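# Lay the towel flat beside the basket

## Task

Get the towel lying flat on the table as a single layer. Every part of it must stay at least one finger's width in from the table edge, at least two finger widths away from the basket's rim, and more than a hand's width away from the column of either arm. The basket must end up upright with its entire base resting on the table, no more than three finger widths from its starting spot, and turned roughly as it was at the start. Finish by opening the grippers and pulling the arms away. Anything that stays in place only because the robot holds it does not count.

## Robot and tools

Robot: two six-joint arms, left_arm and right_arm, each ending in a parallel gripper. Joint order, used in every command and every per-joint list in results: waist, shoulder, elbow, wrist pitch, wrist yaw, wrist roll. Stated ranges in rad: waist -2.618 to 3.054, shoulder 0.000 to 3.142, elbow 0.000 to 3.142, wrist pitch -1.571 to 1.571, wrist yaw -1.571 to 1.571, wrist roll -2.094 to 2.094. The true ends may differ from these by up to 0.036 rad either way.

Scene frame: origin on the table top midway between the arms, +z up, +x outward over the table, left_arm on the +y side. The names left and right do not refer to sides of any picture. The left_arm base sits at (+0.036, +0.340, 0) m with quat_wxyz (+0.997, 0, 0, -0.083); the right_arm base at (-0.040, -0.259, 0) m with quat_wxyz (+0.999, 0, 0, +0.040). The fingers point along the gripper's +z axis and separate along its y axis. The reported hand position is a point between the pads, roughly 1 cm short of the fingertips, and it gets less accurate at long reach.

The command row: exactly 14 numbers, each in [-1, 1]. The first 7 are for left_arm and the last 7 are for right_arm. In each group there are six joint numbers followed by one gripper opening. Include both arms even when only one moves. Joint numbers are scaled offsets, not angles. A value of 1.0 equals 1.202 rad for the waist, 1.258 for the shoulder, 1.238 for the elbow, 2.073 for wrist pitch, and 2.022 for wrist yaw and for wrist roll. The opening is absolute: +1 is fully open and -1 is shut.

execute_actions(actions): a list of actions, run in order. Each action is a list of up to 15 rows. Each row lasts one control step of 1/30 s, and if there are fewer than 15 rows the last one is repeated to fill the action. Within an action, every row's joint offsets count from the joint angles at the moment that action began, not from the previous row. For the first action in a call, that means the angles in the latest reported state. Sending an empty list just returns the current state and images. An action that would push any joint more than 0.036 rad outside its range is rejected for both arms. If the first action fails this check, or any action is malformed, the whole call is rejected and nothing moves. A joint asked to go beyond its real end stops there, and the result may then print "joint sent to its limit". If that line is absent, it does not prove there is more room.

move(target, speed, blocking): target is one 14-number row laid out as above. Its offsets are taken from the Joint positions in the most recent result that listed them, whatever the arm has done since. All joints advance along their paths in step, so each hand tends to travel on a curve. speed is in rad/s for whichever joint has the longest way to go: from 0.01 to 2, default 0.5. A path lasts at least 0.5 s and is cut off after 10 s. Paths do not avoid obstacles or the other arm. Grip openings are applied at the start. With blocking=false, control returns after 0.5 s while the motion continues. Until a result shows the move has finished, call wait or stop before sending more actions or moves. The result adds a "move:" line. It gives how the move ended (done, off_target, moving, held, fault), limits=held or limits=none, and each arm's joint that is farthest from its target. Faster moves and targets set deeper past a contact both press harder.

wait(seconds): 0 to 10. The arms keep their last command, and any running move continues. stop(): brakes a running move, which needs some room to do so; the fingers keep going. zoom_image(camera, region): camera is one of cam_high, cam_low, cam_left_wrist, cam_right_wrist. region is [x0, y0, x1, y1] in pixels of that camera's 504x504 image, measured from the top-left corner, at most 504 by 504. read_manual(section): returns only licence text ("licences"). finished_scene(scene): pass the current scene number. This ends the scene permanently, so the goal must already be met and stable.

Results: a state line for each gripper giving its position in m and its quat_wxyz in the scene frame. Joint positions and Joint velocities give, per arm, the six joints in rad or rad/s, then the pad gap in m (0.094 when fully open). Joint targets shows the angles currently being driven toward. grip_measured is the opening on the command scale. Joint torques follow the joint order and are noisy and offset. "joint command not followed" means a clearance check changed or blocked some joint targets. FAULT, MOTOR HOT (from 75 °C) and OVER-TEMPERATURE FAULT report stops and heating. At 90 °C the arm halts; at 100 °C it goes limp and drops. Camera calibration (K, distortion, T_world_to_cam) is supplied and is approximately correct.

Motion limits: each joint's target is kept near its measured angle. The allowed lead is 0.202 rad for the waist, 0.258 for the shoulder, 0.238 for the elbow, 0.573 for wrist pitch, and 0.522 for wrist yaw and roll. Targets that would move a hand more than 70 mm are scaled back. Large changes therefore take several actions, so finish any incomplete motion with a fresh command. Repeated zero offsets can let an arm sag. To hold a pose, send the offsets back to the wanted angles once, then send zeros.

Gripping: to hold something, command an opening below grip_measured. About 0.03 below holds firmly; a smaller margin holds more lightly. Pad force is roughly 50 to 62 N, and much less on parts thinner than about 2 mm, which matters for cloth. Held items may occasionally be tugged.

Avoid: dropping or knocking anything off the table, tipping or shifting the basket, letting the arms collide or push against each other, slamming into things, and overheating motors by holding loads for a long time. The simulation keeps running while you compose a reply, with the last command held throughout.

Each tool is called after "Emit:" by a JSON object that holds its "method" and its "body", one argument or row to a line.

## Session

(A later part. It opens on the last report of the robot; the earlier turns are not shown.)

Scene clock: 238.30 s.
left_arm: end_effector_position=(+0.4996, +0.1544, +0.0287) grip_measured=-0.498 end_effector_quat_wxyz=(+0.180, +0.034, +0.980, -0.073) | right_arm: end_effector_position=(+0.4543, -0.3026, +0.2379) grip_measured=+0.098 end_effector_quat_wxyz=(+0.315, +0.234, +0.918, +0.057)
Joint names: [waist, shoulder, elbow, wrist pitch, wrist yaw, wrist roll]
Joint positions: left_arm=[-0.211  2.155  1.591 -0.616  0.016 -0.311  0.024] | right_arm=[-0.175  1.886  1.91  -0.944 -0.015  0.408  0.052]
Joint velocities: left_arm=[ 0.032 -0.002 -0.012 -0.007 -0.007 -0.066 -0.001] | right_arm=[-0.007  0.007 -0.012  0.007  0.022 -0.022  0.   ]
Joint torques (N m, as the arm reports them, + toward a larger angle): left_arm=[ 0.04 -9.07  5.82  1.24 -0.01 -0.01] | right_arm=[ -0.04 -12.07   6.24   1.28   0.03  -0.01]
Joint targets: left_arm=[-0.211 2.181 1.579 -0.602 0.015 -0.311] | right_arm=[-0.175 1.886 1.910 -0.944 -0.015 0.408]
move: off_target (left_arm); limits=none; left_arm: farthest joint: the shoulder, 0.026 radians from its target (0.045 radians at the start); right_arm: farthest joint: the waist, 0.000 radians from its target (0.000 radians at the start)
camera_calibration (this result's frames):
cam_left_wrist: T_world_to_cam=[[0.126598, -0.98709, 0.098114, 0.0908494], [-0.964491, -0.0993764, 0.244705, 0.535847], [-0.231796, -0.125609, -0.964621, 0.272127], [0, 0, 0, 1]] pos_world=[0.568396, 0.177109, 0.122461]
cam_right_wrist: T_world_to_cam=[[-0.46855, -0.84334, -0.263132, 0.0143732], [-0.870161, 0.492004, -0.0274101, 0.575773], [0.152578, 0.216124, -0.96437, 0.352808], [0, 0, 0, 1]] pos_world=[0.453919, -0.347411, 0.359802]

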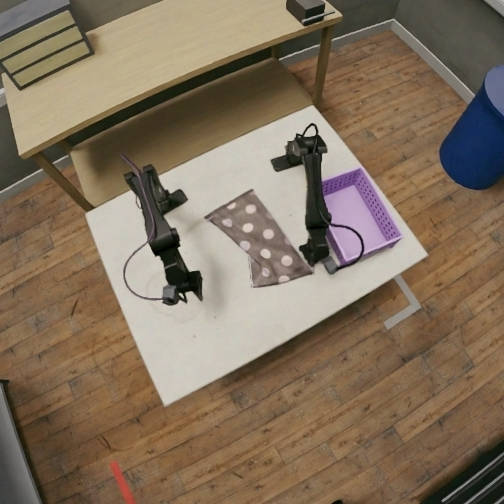

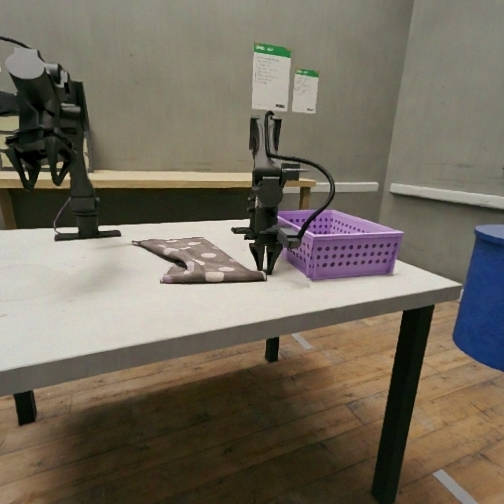

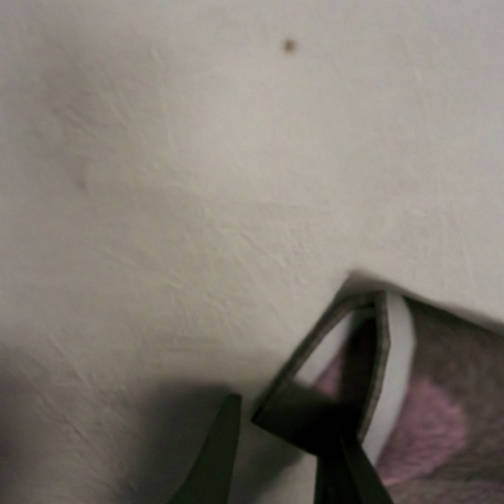

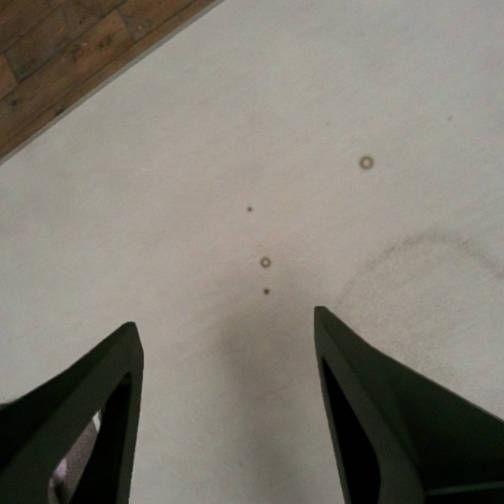

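Unsure about contact; lower a bit more and close.

Emit:
{"method": "move", "body": {
  "target": [0,0.035,-0.012,0.012,0,0,-0.5,0,0,0,0,0,0,0.1],
  "speed": 0.08
}}

Emit:
{"method": "move", "body": {
  "target": [0,0.02,-0.01,0.007,0,0,-1,0,0,0,0,0,0,0.1],
  "speed": 0.08
}}

Emit:
{"method": "move", "body": {
  "target": [0,-0.02,0.18,-0.09,0,0,-1,0,0,0,0,0,0,0.1],
  "speed": 0.15
}}

Scene clock: 243.00 s.
left_arm: end_effector_position=(+0.5012, +0.1537, +0.0284) grip_measured=-0.498 end_effector_quat_wxyz=(+0.183, +0.034, +0.980, -0.074) | right_arm: end_effector_position=(+0.4543, -0.3026, +0.2379) grip_measured=+0.098 end_effector_quat_wxyz=(+0.315, +0.234, +0.918, +0.057)
Joint names: [waist, shoulder, elbow, wrist pitch, wrist yaw, wrist roll]
Joint positions: left_arm=[-0.211  2.158  1.591 -0.608  0.016 -0.311  0.024] | right_arm=[-0.175  1.886  1.91  -0.944 -0.015  0.408  0.052]
Joint velocities: left_arm=[-0.002 -0.002 -0.007  0.022  0.022 -0.11  -0.001] | right_arm=[-0.002 -0.002  0.002  0.022  0.081 -0.007  0.   ]
Joint torques (N m, as the arm reports them, + toward a larger angle): left_arm=[-0.11 -7.94  5.54  1.31  0.04  0.01] | right_arm=[ -0.02 -12.07   6.23   1.29   0.    -0.01]
Joint targets: left_arm=[-0.211 2.199 1.576 -0.592 0.016 -0.311] | right_arm=[-0.175 1.886 1.910 -0.944 -0.015 0.408]
move: off_target (left_arm); limits=none; left_arm: farthest joint: the shoulder, 0.042 radians from its target (0.044 radians at the start); right_arm: farthest joint: the waist, 0.000 radians from its target (0.000 radians at the start)
camera_calibration (this result's frames):
cam_left_wrist: T_world_to_cam=[[0.126033, -0.986866, 0.101048, 0.0902163], [-0.965865, -0.0988325, 0.23945, 0.538155], [-0.226318, -0.127778, -0.965636, 0.269745], [0, 0, 0, 1]] pos_world=[0.569464, 0.176686, 0.122498]
cam_right_wrist: T_world_to_cam=[[-0.46855, -0.84334, -0.263132, 0.0143732], [-0.870161, 0.492004, -0.0274101, 0.575773], [0.152578, 0.216124, -0.96437, 0.352808], [0, 0, 0, 1]] pos_world=[0.453919, -0.347411, 0.359802]

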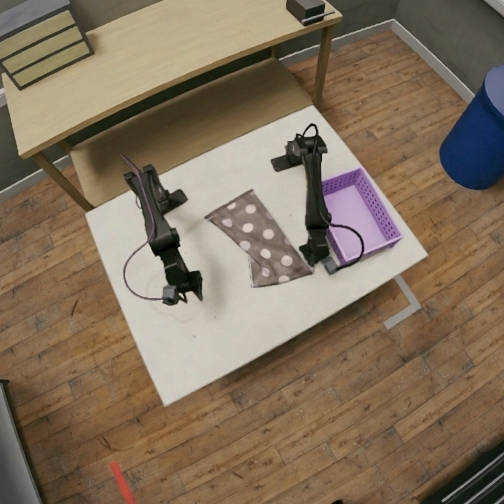

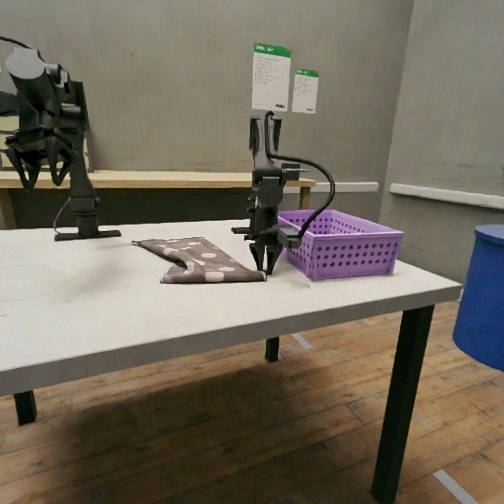

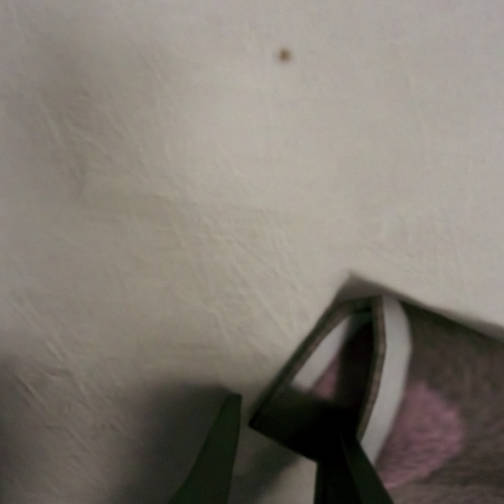

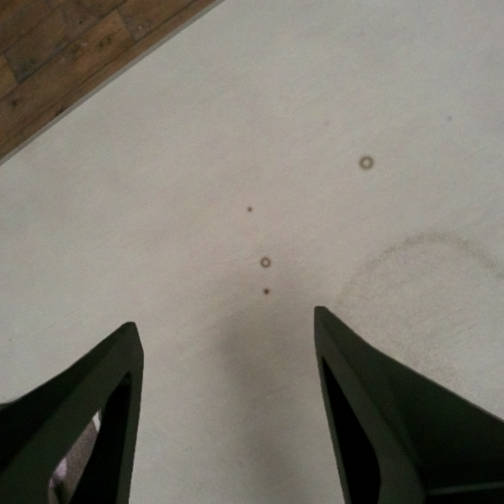

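Scene clock: 243.70 s.
left_arm: end_effector_position=(+0.5020, +0.1527, +0.0289) grip_measured=-0.976 end_effector_quat_wxyz=(+0.184, +0.034, +0.979, -0.076) | right_arm: end_effector_position=(+0.4543, -0.3026, +0.2379) grip_measured=+0.098 end_effector_quat_wxyz=(+0.315, +0.234, +0.918, +0.057)
Joint names: [waist, shoulder, elbow, wrist pitch, wrist yaw, wrist roll]
Joint positions: left_arm=[-0.211  2.158  1.591 -0.603  0.019 -0.311  0.001] | right_arm=[-0.175  1.886  1.91  -0.944 -0.015  0.408  0.052]
Joint velocities: left_arm=[-0.027 -0.007  0.002 -0.022  0.022 -0.022 -0.   ] | right_arm=[-0.012  0.007 -0.007 -0.081  0.022  0.022 -0.   ]
Joint torques (N m, as the arm reports them, + toward a larger angle): left_arm=[-0.1  -9.11  5.96  1.21 -0.06  0.01] | right_arm=[ -0.05 -12.08   6.21   1.29   0.01  -0.01]
Joint targets: left_arm=[-0.211 2.183 1.579 -0.594 0.016 -0.311] | right_arm=[-0.175 1.886 1.910 -0.944 -0.015 0.408]
move: off_target (left_arm); limits=none; left_arm: farthest joint: the shoulder, 0.026 radians from its target (0.026 radians at the start); right_arm: farthest joint: the waist, 0.000 radians from its target (0.000 radians at the start)
camera_calibration (this result's frames):
cam_left_wrist: T_world_to_cam=[[0.12436, -0.986539, 0.106184, 0.0897312], [-0.966816, -0.0964095, 0.236585, 0.53893], [-0.223164, -0.132082, -0.965791, 0.269356], [0, 0, 0, 1]] pos_world=[0.569998, 0.176058, 0.12311]
cam_right_wrist: T_world_to_cam=[[-0.46855, -0.84334, -0.263132, 0.0143732], [-0.870161, 0.492004, -0.0274101, 0.575773], [0.152578, 0.216124, -0.96437, 0.352808], [0, 0, 0, 1]] pos_world=[0.453919, -0.347411, 0.359802]

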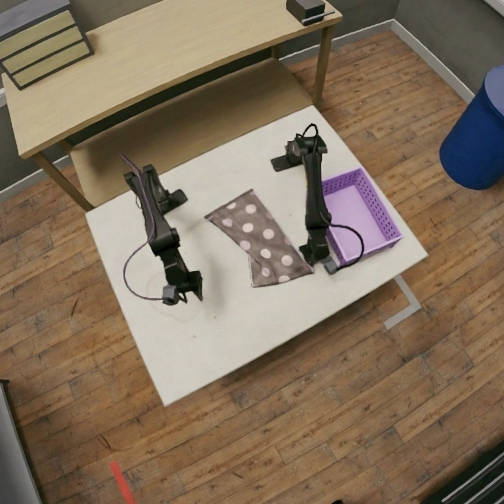

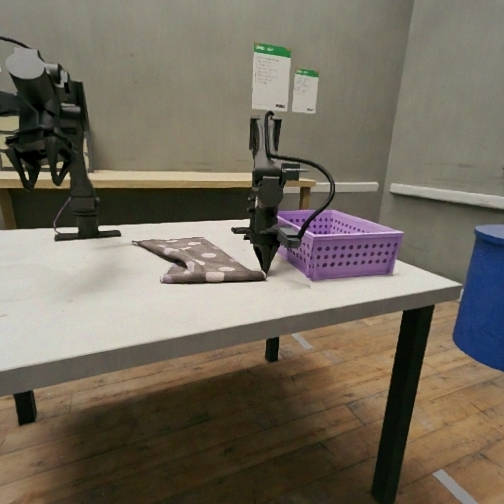

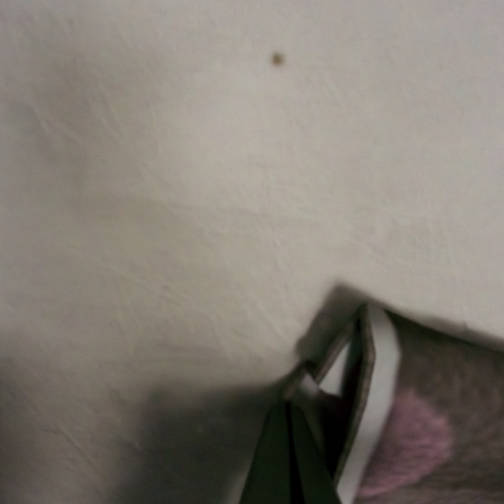

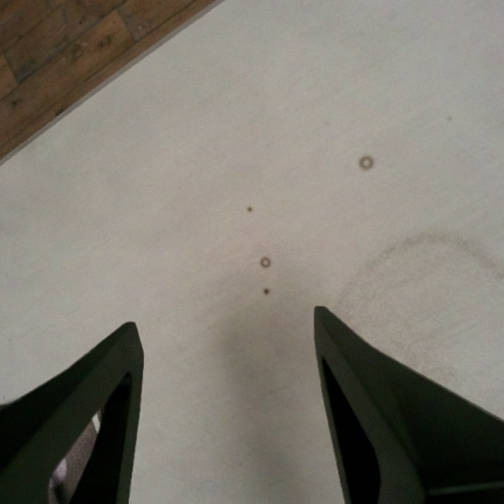

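Scene clock: 245.73 s.
left_arm: end_effector_position=(+0.5178, +0.1463, +0.0800) grip_measured=-0.977 end_effector_quat_wxyz=(+0.196, +0.035, +0.977, -0.081) | right_arm: end_effector_position=(+0.4543, -0.3026, +0.2379) grip_measured=+0.098 end_effector_quat_wxyz=(+0.315, +0.234, +0.918, +0.057)
Joint names: [waist, shoulder, elbow, wrist pitch, wrist yaw, wrist roll]
Joint positions: left_arm=[-0.211  2.158  1.789 -0.775  0.02  -0.311  0.001] | right_arm=[-0.175  1.886  1.91  -0.944 -0.015  0.408  0.052]
Joint velocities: left_arm=[-0.007 -0.002 -0.007 -0.022  0.022 -0.022 -0.001] | right_arm=[ 0.007 -0.007 -0.002  0.066  0.022  0.007 -0.   ]
Joint torques (N m, as the arm reports them, + toward a larger angle): left_arm=[  0.2  -12.73   8.73   1.     0.02  -0.01] | right_arm=[ -0.01 -12.03   6.25   1.28   0.01  -0.01]
Joint targets: left_arm=[-0.211 2.132 1.814 -0.789 0.019 -0.311] | right_arm=[-0.175 1.886 1.910 -0.944 -0.015 0.408]
move: off_target (left_arm); limits=none; left_arm: farthest joint: the shoulder, 0.025 radians from its target (0.025 radians at the start); right_arm: farthest joint: the waist, 0.000 radians from its target (0.000 radians at the start)
camera_calibration (this result's frames):
cam_left_wrist: T_world_to_cam=[[0.121228, -0.985408, 0.119474, 0.0763259], [-0.972214, -0.093589, 0.214574, 0.545683], [-0.200262, -0.142167, -0.969373, 0.311264], [0, 0, 0, 1]] pos_world=[0.583602, 0.170534, 0.175523]
cam_right_wrist: T_world_to_cam=[[-0.46855, -0.84334, -0.263132, 0.0143732], [-0.870161, 0.492004, -0.0274101, 0.575773], [0.152578, 0.216124, -0.96437, 0.352808], [0, 0, 0, 1]] pos_world=[0.453919, -0.347411, 0.359802]

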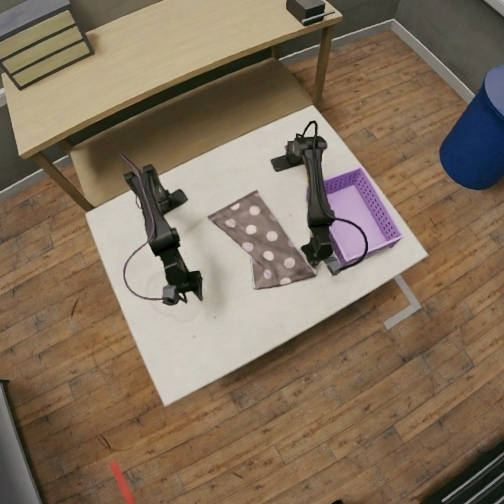

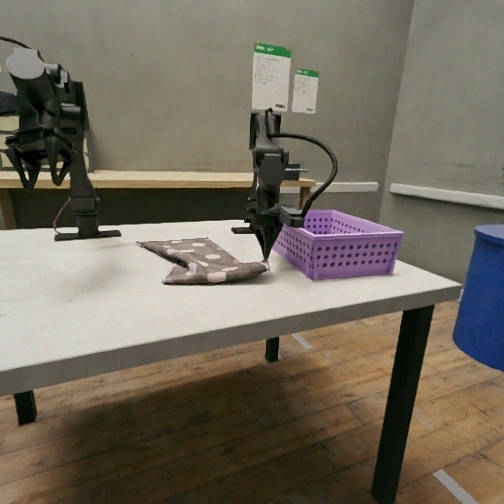

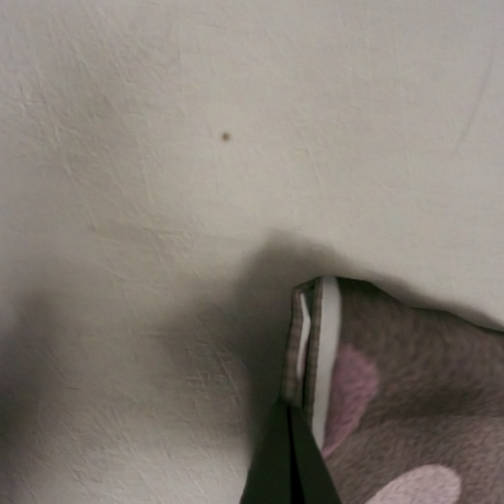

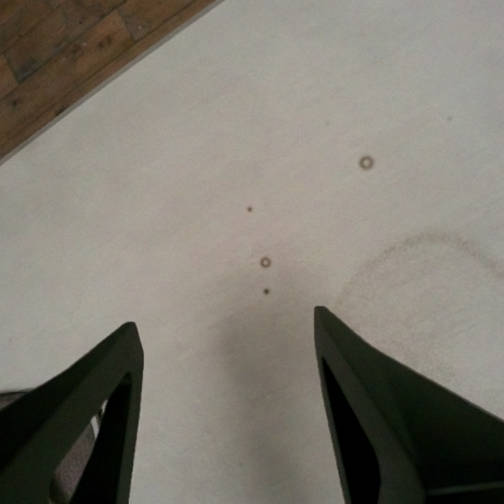

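Emit:
{"method": "move", "body": {
  "target": [0.015,0.223,0.33,0.022,0,0,-1,0,0,0,0,0,0,0.1],
  "speed": 0.15
}}

Emit:
{"method": "zoom_image", "body": {
  "camera": "cam_high",
  "region": [170, 160, 370, 340]
}}

Scene clock: 254.10 s.
left_arm: end_effector_position=(+0.5989, +0.1185, +0.0802) grip_measured=-0.977 end_effector_quat_wxyz=(+0.262, +0.031, +0.959, -0.103) | right_arm: end_effector_position=(+0.4543, -0.3026, +0.2379) grip_measured=+0.098 end_effector_quat_wxyz=(+0.315, +0.234, +0.918, +0.057)
Joint names: [waist, shoulder, elbow, wrist pitch, wrist yaw, wrist roll]
Joint positions: left_arm=[-0.204  2.422  2.169 -0.748  0.021 -0.311  0.001] | right_arm=[-0.175  1.886  1.91  -0.944 -0.015  0.408  0.052]
Joint velocities: left_arm=[-0.042 -0.007 -0.002 -0.051 -0.037 -0.066 -0.001] | right_arm=[-0.012 -0.002 -0.017  0.022 -0.037  0.037 -0.001]
Joint torques (N m, as the arm reports them, + toward a larger angle): left_arm=[  0.86 -11.85   9.1    1.57  -0.03   0.01] | right_arm=[  0.   -12.08   6.24   1.28   0.01   0.  ]
Joint targets: left_arm=[-0.193 2.438 2.197 -0.729 0.021 -0.311] | right_arm=[-0.175 1.886 1.910 -0.944 -0.015 0.408]
move: off_target (left_arm); limits=none; left_arm: farthest joint: the elbow, 0.028 radians from its target (0.409 radians at the start); right_arm: farthest joint: the waist, 0.000 radians from its target (0.000 radians at the start)
camera_calibration (this result's frames):
cam_left_wrist: T_world_to_cam=[[0.107471, -0.976627, 0.186144, 0.0410198], [-0.991764, -0.0921915, 0.0889043, 0.643475], [-0.0696655, -0.194165, -0.978492, 0.252489], [0, 0, 0, 1]] pos_world=[0.651357, 0.148409, 0.182215]
cam_right_wrist: T_world_to_cam=[[-0.46855, -0.84334, -0.263132, 0.0143732], [-0.870161, 0.492004, -0.0274101, 0.575773], [0.152578, 0.216124, -0.96437, 0.352808], [0, 0, 0, 1]] pos_world=[0.453919, -0.347411, 0.359802]

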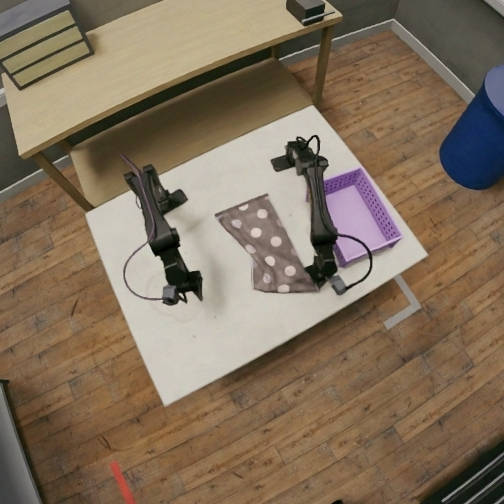

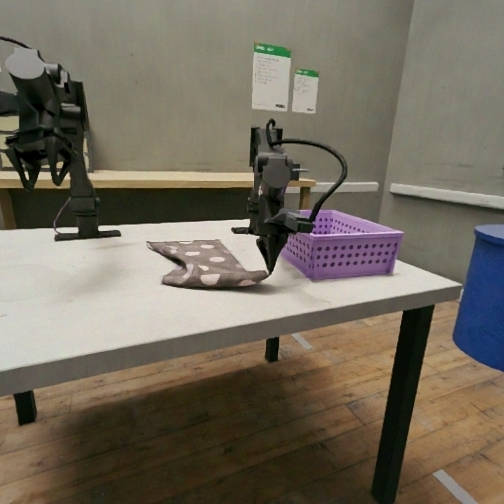

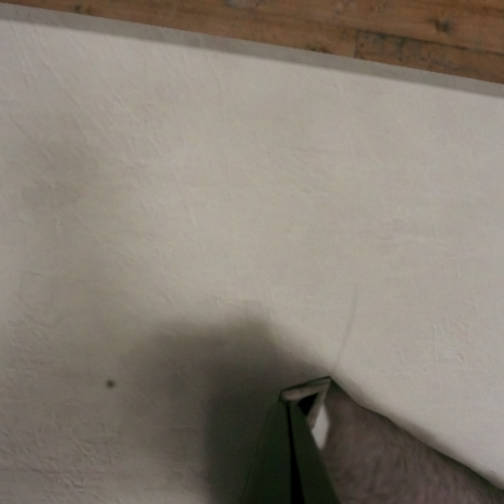

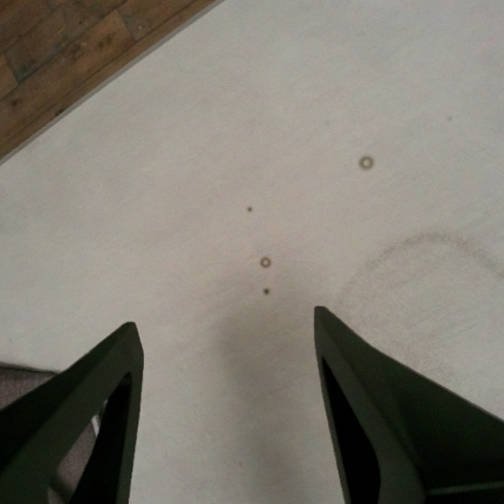

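Region (170, 160, 370, 340) of cam_high's 504x504 image, scaled by 2.520, with more detail than that image has; it fills the top 454 rows of this view, and the rest is white.

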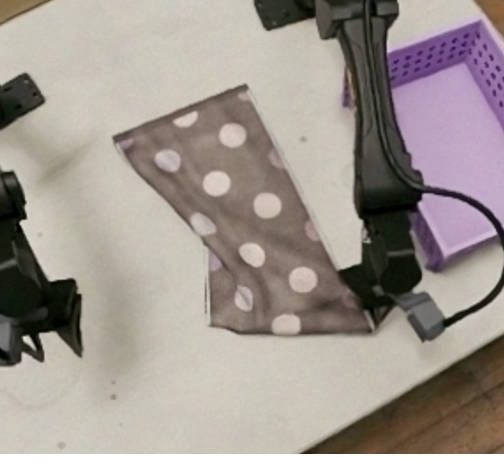

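Emit:
{"method": "move", "body": {
  "target": [-0.08,-0.397,-0.274,0.034,0,0,-1,0,0,0,0,0,0,0.1],
  "speed": 0.2
}}

Emit:
{"method": "zoom_image", "body": {
  "camera": "cam_high",
  "region": [170, 160, 370, 340]
}}

Emit:
{"method": "zoom_image", "body": {
  "camera": "cam_low",
  "region": [110, 150, 310, 310]
}}

Scene clock: 263.30 s.
left_arm: end_effector_position=(+0.5190, +0.0984, +0.2213) grip_measured=-0.977 end_effector_quat_wxyz=(+0.346, +0.072, +0.923, -0.150) | right_arm: end_effector_position=(+0.4543, -0.3026, +0.2379) grip_measured=+0.098 end_effector_quat_wxyz=(+0.315, +0.234, +0.918, +0.057)
Joint names: [waist, shoulder, elbow, wrist pitch, wrist yaw, wrist roll]
Joint positions: left_arm=[-0.293  1.946  1.845 -0.697  0.021 -0.311  0.001] | right_arm=[-0.175  1.886  1.91  -0.944 -0.015  0.408  0.052]
Joint velocities: left_arm=[ 0.017  0.007 -0.007 -0.022  0.095  0.007 -0.001] | right_arm=[-0.012 -0.022  0.012 -0.081 -0.007 -0.037 -0.001]
Joint torques (N m, as the arm reports them, + toward a larger angle): left_arm=[ -0.62 -11.27   6.38   1.84   0.04   0.02] | right_arm=[ -0.04 -12.07   6.22   1.29   0.01  -0.01]
Joint targets: left_arm=[-0.301 1.922 1.830 -0.678 0.021 -0.311] | right_arm=[-0.175 1.886 1.910 -0.944 -0.015 0.408]
move: off_target (left_arm); limits=none; left_arm: farthest joint: the shoulder, 0.023 radians from its target (0.499 radians at the start); right_arm: farthest joint: the waist, 0.000 radians from its target (0.000 radians at the start)
camera_calibration (this result's frames):
cam_left_wrist: T_world_to_cam=[[-0.0211631, -0.961621, 0.273564, 0.049603], [-0.995729, -0.00432089, -0.092219, 0.583308], [0.0898618, -0.274347, -0.957423, 0.301452], [0, 0, 0, 1]] pos_world=[0.554777, 0.132922, 0.32884]
cam_right_wrist: T_world_to_cam=[[-0.46855, -0.84334, -0.263132, 0.0143732], [-0.870161, 0.492004, -0.0274101, 0.575773], [0.152578, 0.216124, -0.96437, 0.352808], [0, 0, 0, 1]] pos_world=[0.453919, -0.347411, 0.359802]

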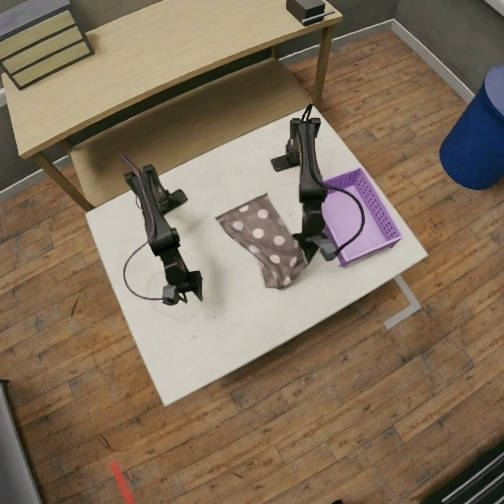

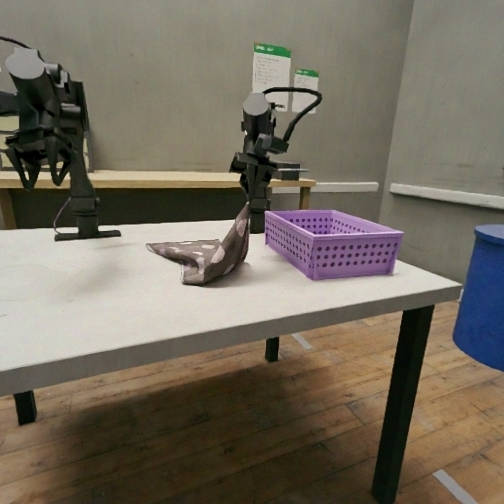

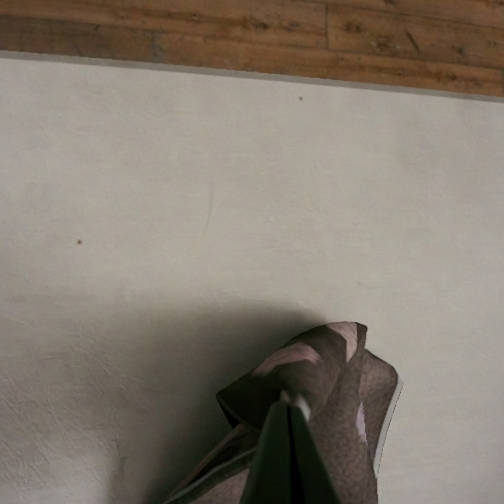

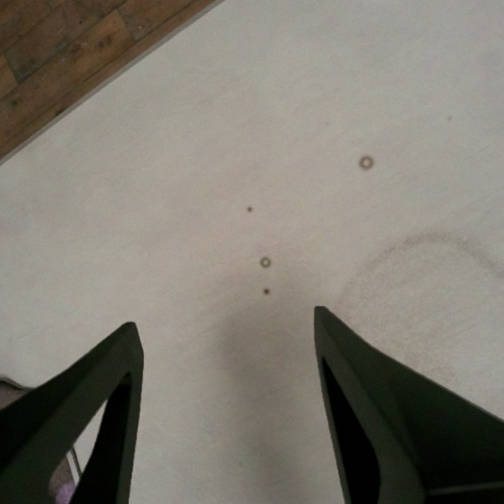

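Region (170, 160, 370, 340) of cam_high's 504x504 image, scaled by 2.520, with more detail than that image has; it fills the top 454 rows of this view, and the rest is white.

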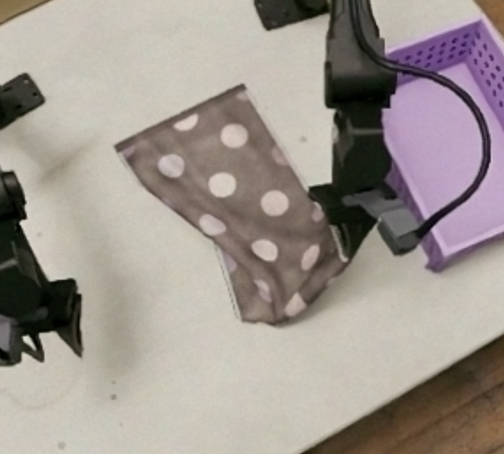

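Region (110, 150, 310, 310) of cam_low's 504x504 image, scaled by 2.520, with more detail than that image has; it fills the top 403 rows of this view, and the rest is white.

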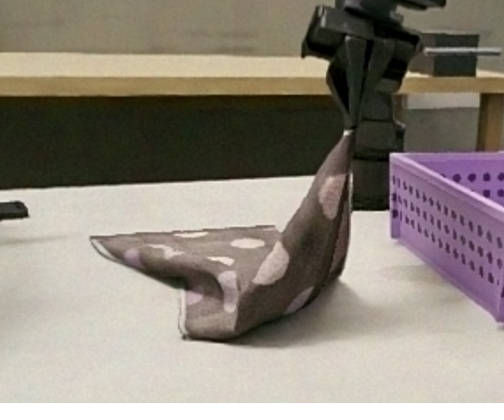

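Emit:
{"method": "move", "body": {
  "target": [-0.092,0.037,0.192,0.068,0,0,-1,0,0,0,0,0,0,0.1],
  "speed": 0.15
}}

Emit:
{"method": "zoom_image", "body": {
  "camera": "cam_low",
  "region": [110, 120, 310, 310]
}}

Scene clock: 271.80 s.
left_arm: end_effector_position=(+0.5269, +0.0273, +0.3203) grip_measured=-0.977 end_effector_quat_wxyz=(+0.458, +0.113, +0.853, -0.223) | right_arm: end_effector_position=(+0.4543, -0.3026, +0.2379) grip_measured=+0.098 end_effector_quat_wxyz=(+0.315, +0.234, +0.918, +0.057)
Joint names: [waist, shoulder, elbow, wrist pitch, wrist yaw, wrist roll]
Joint positions: left_arm=[-0.397  1.977  2.055 -0.579  0.021 -0.311  0.001] | right_arm=[-0.175  1.886  1.91  -0.944 -0.015  0.408  0.052]
Joint velocities: left_arm=[-0.002  0.022  0.002 -0.022 -0.037 -0.037 -0.001] | right_arm=[-0.007 -0.017  0.022  0.066  0.022 -0.007  0.001]
Joint torques (N m, as the arm reports them, + toward a larger angle): left_arm=[-0.64 -9.03  9.54  2.12  0.03  0.03] | right_arm=[ -0.03 -12.08   6.22   1.29   0.    -0.01]
Joint targets: left_arm=[-0.403 1.992 2.082 -0.556 0.021 -0.311] | right_arm=[-0.175 1.886 1.910 -0.944 -0.015 0.408]
move: off_target (left_arm); limits=none; left_arm: farthest joint: the elbow, 0.028 radians from its target (0.238 radians at the start); right_arm: farthest joint: the waist, 0.000 radians from its target (0.000 radians at the start)
camera_calibration (this result's frames):
cam_left_wrist: T_world_to_cam=[[-0.203253, -0.902196, 0.380435, 0.0144048], [-0.935166, 0.0637581, -0.348424, 0.648279], [0.290091, -0.426588, -0.856662, 0.242476], [0, 0, 0, 1]] pos_world=[0.538836, 0.0751004, 0.428117]
cam_right_wrist: T_world_to_cam=[[-0.46855, -0.84334, -0.263132, 0.0143732], [-0.870161, 0.492004, -0.0274101, 0.575773], [0.152578, 0.216124, -0.96437, 0.352808], [0, 0, 0, 1]] pos_world=[0.453919, -0.347411, 0.359802]

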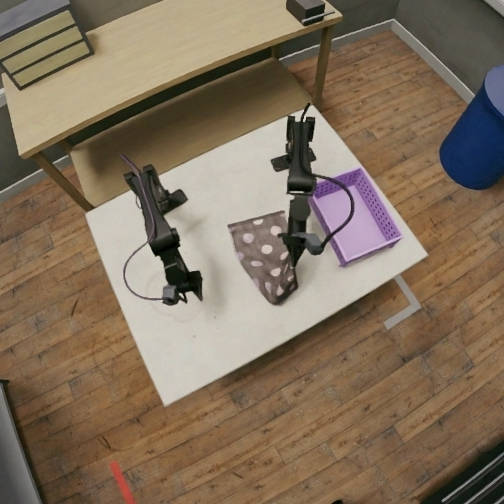

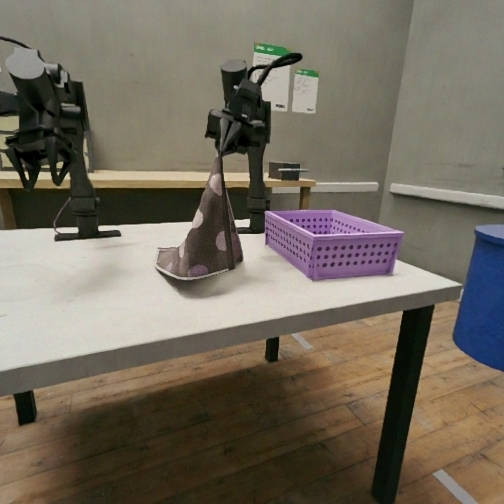

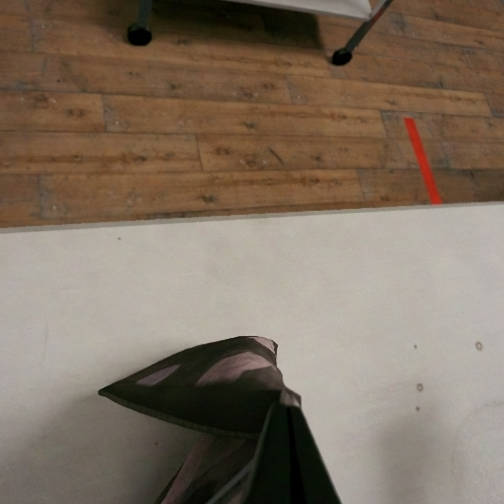

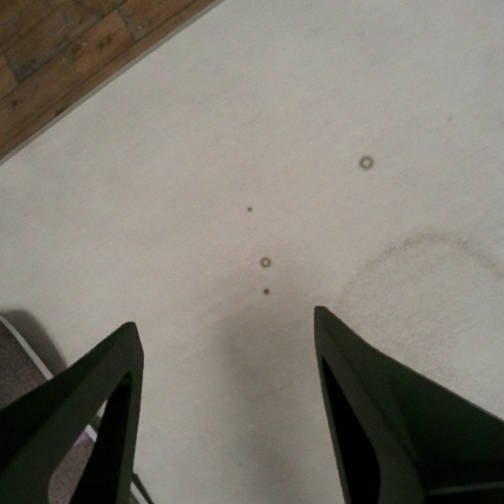

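Region (110, 120, 310, 310) of cam_low's 504x504 image, scaled by 2.520, with more detail than that image has; it fills the top 479 rows of this view, and the rest is white.

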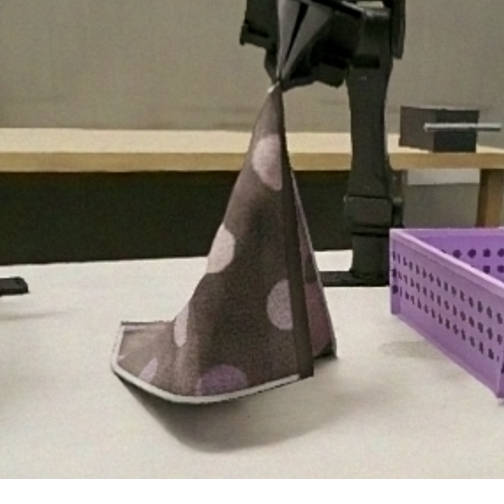

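Emit:
{"method": "move", "body": {
  "target": [0.114,-0.154,-0.477,-0.097,0,0,-1,0,0,0,0,0,0,0.1],
  "speed": 0.2
}}

Emit:
{"method": "zoom_image", "body": {
  "camera": "cam_high",
  "region": [170, 160, 370, 340]
}}

Emit:
{"method": "zoom_image", "body": {
  "camera": "cam_low",
  "region": [110, 150, 310, 310]
}}

Scene clock: 284.03 s.
left_arm: end_effector_position=(+0.4400, +0.1497, +0.1296) grip_measured=-0.982 end_effector_quat_wxyz=(+0.213, +0.062, +0.971, -0.094) | right_arm: end_effector_position=(+0.4543, -0.3026, +0.2379) grip_measured=+0.098 end_effector_quat_wxyz=(+0.315, +0.234, +0.918, +0.057)
Joint names: [waist, shoulder, elbow, wrist pitch, wrist yaw, wrist roll]
Joint positions: left_arm=[-0.268  1.812  1.477 -0.766  0.021 -0.311  0.001] | right_arm=[-0.175  1.886  1.91  -0.944 -0.015  0.408  0.052]
Joint velocities: left_arm=[-0.017  0.012  0.002 -0.037 -0.007  0.007  0.   ] | right_arm=[-0.017 -0.007  0.002 -0.022 -0.022 -0.007  0.001]
Joint torques (N m, as the arm reports them, + toward a larger angle): left_arm=[  0.67 -10.13   6.3    1.1    0.06   0.01] | right_arm=[ -0.02 -12.1    6.23   1.29   0.01   0.  ]
Joint targets: left_arm=[-0.260 1.783 1.464 -0.781 0.021 -0.311] | right_arm=[-0.175 1.886 1.910 -0.944 -0.015 0.408]
move: off_target (left_arm); limits=none; left_arm: farthest joint: the shoulder, 0.028 radians from its target (0.194 radians at the start); right_arm: farthest joint: the waist, 0.000 radians from its target (0.000 radians at the start)
camera_calibration (this result's frames):
cam_left_wrist: T_world_to_cam=[[0.0599255, -0.988366, 0.13979, 0.108046], [-0.983475, -0.0344922, 0.177726, 0.460569], [-0.170837, -0.14813, -0.974101, 0.332814], [0, 0, 0, 1]] pos_world=[0.50334, 0.171975, 0.227236]
cam_right_wrist: T_world_to_cam=[[-0.46855, -0.84334, -0.263132, 0.0143732], [-0.870161, 0.492004, -0.0274101, 0.575773], [0.152578, 0.216124, -0.96437, 0.352808], [0, 0, 0, 1]] pos_world=[0.453919, -0.347411, 0.359802]

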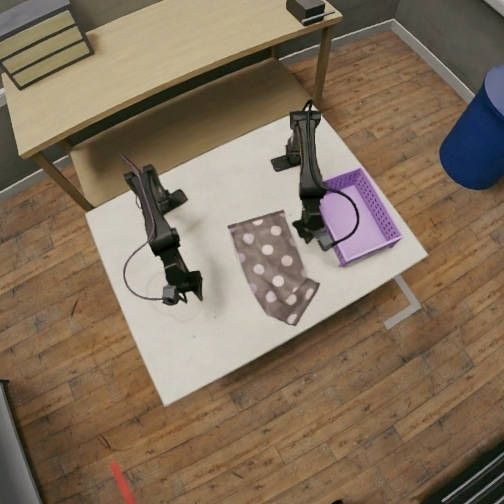

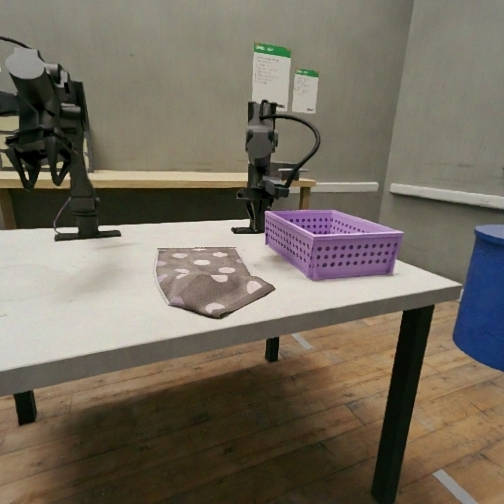

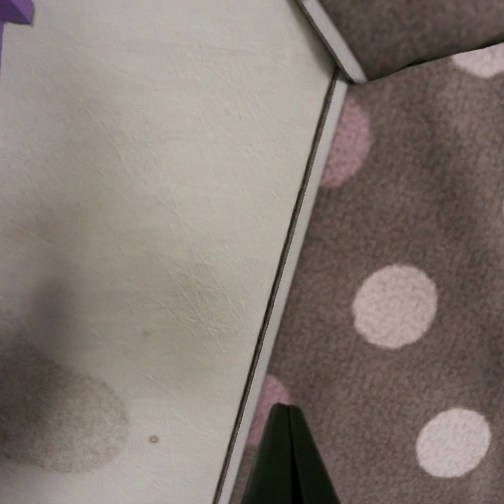

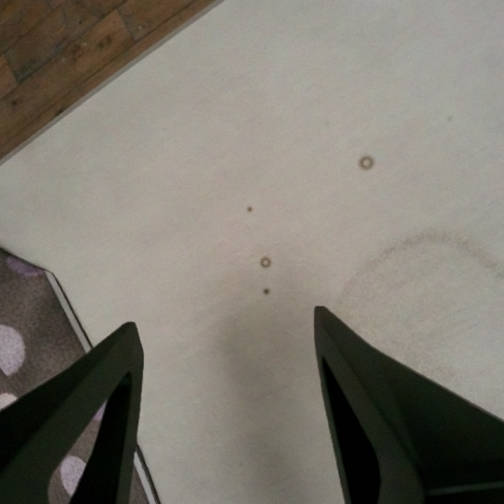

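Region (170, 160, 370, 340) of cam_high's 504x504 image, scaled by 2.520, with more detail than that image has; it fills the top 454 rows of this view, and the rest is white.

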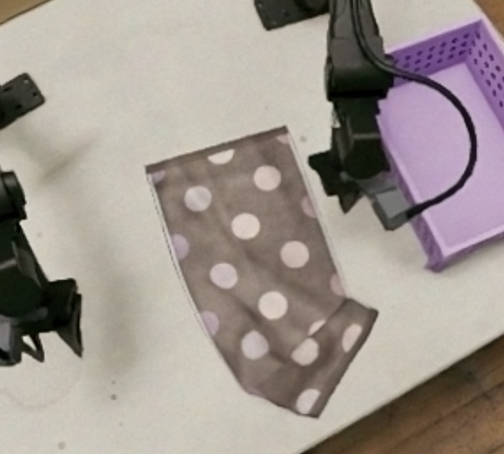

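Region (110, 150, 310, 310) of cam_low's 504x504 image, scaled by 2.520, with more detail than that image has; it fills the top 403 rows of this view, and the rest is white.

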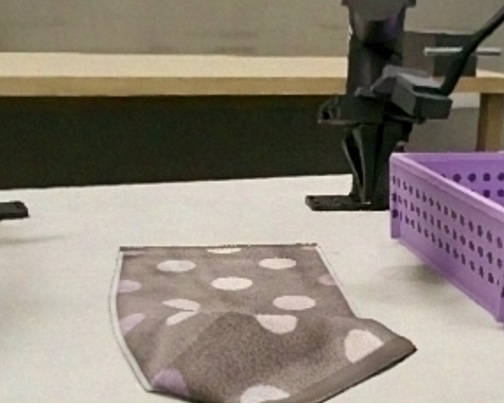

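Emit:
{"method": "move", "body": {
  "target": [-0.208,-0.164,-0.283,-0.157,-0.012,-0.057,0.1,0.673,-0.119,-0.514,-0.08,0.01,0.271,0.1],
  "speed": 0.4
}}

Scene clock: 298.67 s.
left_arm: end_effector_position=(+0.2549, +0.1636, +0.0711) grip_measured=+0.097 end_effector_quat_wxyz=(-0.001, +0.128, +0.992, -0.004) | right_arm: end_effector_position=(+0.1972, -0.0502, +0.0683) grip_measured=+0.099 end_effector_quat_wxyz=(-0.006, +0.117, +0.993, +0.002)
Joint names: [waist, shoulder, elbow, wrist pitch, wrist yaw, wrist roll]
Joint positions: left_arm=[-0.51   1.632  1.141 -1.077  0.009 -0.42   0.052] | right_arm=[ 0.634  1.769  1.286 -1.092 -0.011  0.948  0.052]
Joint velocities: left_arm=[-0.012 -0.002 -0.012  0.007 -0.007 -0.051 -0.   ] | right_arm=[-0.012 -0.007 -0.017  0.007 -0.066 -0.022 -0.002]
Joint torques (N m, as the arm reports them, + toward a larger angle): left_arm=[-0.63 -7.48  5.14  0.25 -0.11 -0.05] | right_arm=[  0.03 -12.6    4.61   0.12   0.19   0.14]
Joint targets: left_arm=[-0.518 1.605 1.127 -1.092 -0.003 -0.426] | right_arm=[0.634 1.736 1.274 -1.110 0.006 0.956]
move: off_target (left_arm, right_arm); limits=none; left_arm: farthest joint: the shoulder, 0.026 radians from its target (0.206 radians at the start); right_arm: farthest joint: the shoulder, 0.033 radians from its target (0.149 radians at the start)
camera_calibration (this result's frames):
cam_left_wrist: T_world_to_cam=[[-0.0606052, -0.993384, -0.0975492, 0.189461], [-0.835697, -0.00294421, 0.549183, 0.220168], [-0.545836, 0.114805, -0.82999, 0.288639], [0, 0, 0, 1]] pos_world=[0.353026, 0.155718, 0.137137]
cam_right_wrist: T_world_to_cam=[[-0.307043, -0.951034, 0.0354814, 0.00445739], [-0.797406, 0.277437, 0.535884, 0.15965], [-0.519488, 0.136247, -0.843546, 0.294232], [0, 0, 0, 1]] pos_world=[0.281524, -0.0801418, 0.162486]

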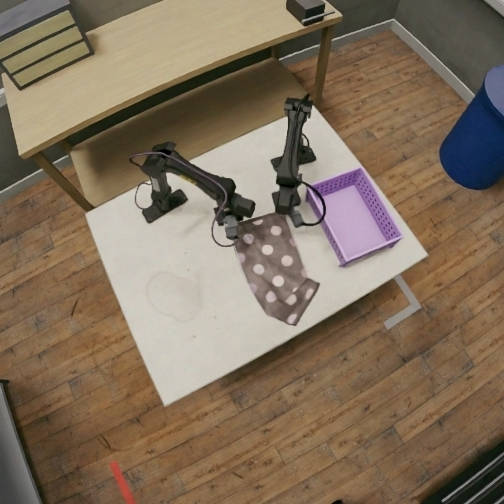

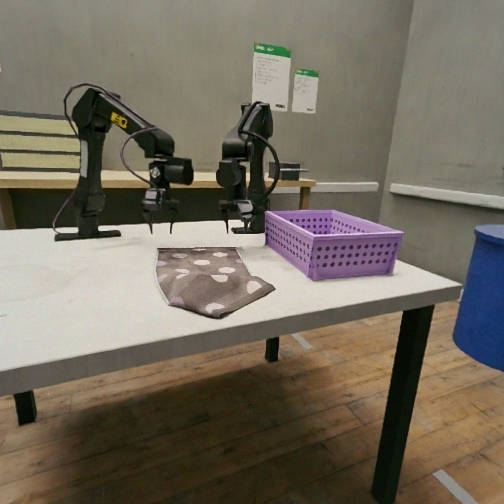

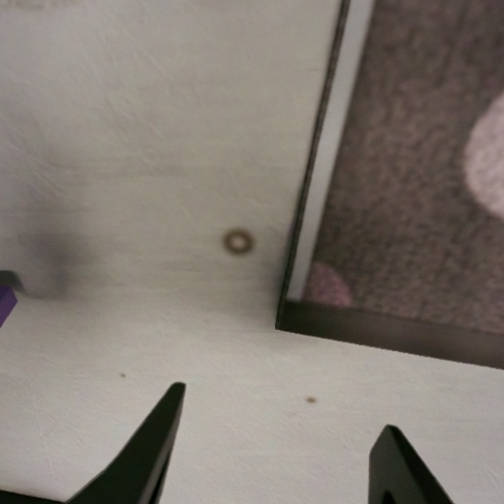

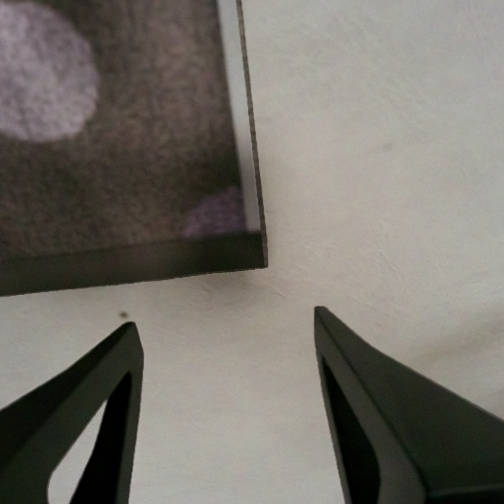

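Emit:
{"method": "move", "body": {
  "target": [-0.031,0.07,-0.129,0.111,0,-0.04,0.1,-0.017,0.041,-0.148,0.109,0,-0.015,0.1],
  "speed": 0.12
}}

Scene clock: 310.07 s.
left_arm: end_effector_position=(+0.2481, +0.1597, +0.0206) grip_measured=+0.097 end_effector_quat_wxyz=(-0.006, +0.105, +0.994, -0.002) | right_arm: end_effector_position=(+0.1931, -0.0583, +0.0184) grip_measured=+0.099 end_effector_quat_wxyz=(-0.007, +0.111, +0.994, +0.001)
Joint names: [waist, shoulder, elbow, wrist pitch, wrist yaw, wrist roll]
Joint positions: left_arm=[-0.537  1.699  1.002 -0.88   0.009 -0.493  0.052] | right_arm=[ 0.622  1.806  1.122 -0.894 -0.011  0.924  0.052]
Joint velocities: left_arm=[ 0.007  0.002 -0.007 -0.007 -0.095  0.022 -0.   ] | right_arm=[-0.017 -0.007 -0.012 -0.007 -0.022  0.066 -0.   ]
Joint torques (N m, as the arm reports them, + toward a larger angle): left_arm=[-1.05 -4.68  4.23  0.79 -0.01 -0.09] | right_arm=[-0.7  -8.57  3.88  0.56  0.03 -0.05]
Joint targets: left_arm=[-0.547 1.720 0.981 -0.847 0.008 -0.501] | right_arm=[0.613 1.820 1.102 -0.866 -0.011 0.918]
move: off_target (left_arm, right_arm); limits=none; left_arm: farthest joint: the wrist pitch, 0.034 radians from its target (0.231 radians at the start); right_arm: farthest joint: the wrist pitch, 0.028 radians from its target (0.226 radians at the start)
camera_calibration (this result's frames):
cam_left_wrist: T_world_to_cam=[[-0.0151738, -0.994488, -0.103747, 0.16922], [-0.829997, -0.0453308, 0.555923, 0.247365], [-0.557562, 0.0945449, -0.824734, 0.249454], [0, 0, 0, 1]] pos_world=[0.346966, 0.155916, 0.085773]
cam_right_wrist: T_world_to_cam=[[-0.295304, -0.954639, 0.038208, -0.00525719], [-0.799105, 0.268716, 0.537794, 0.185136], [-0.523666, 0.12828, -0.84221, 0.251459], [0, 0, 0, 1]] pos_world=[0.278071, -0.0870248, 0.112417]

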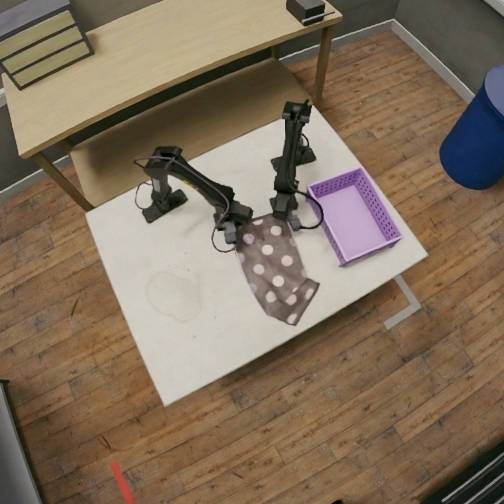

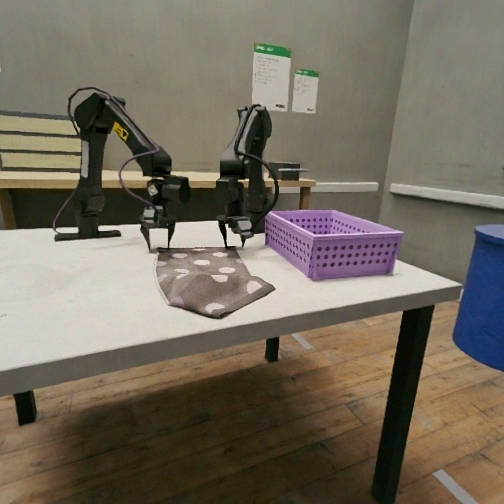

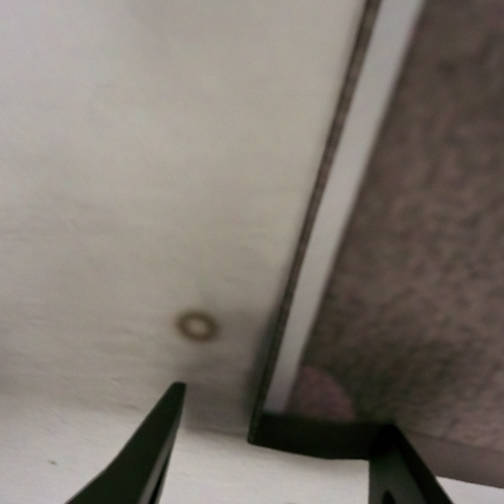

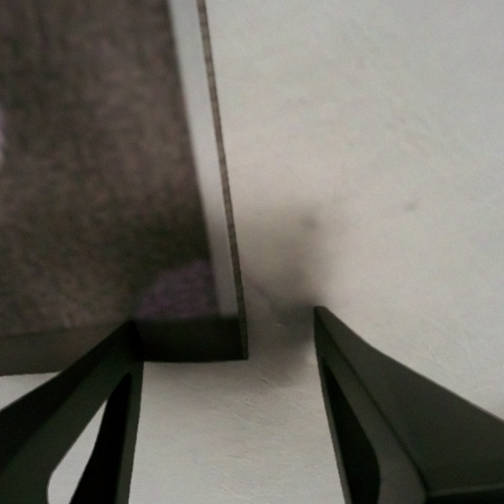

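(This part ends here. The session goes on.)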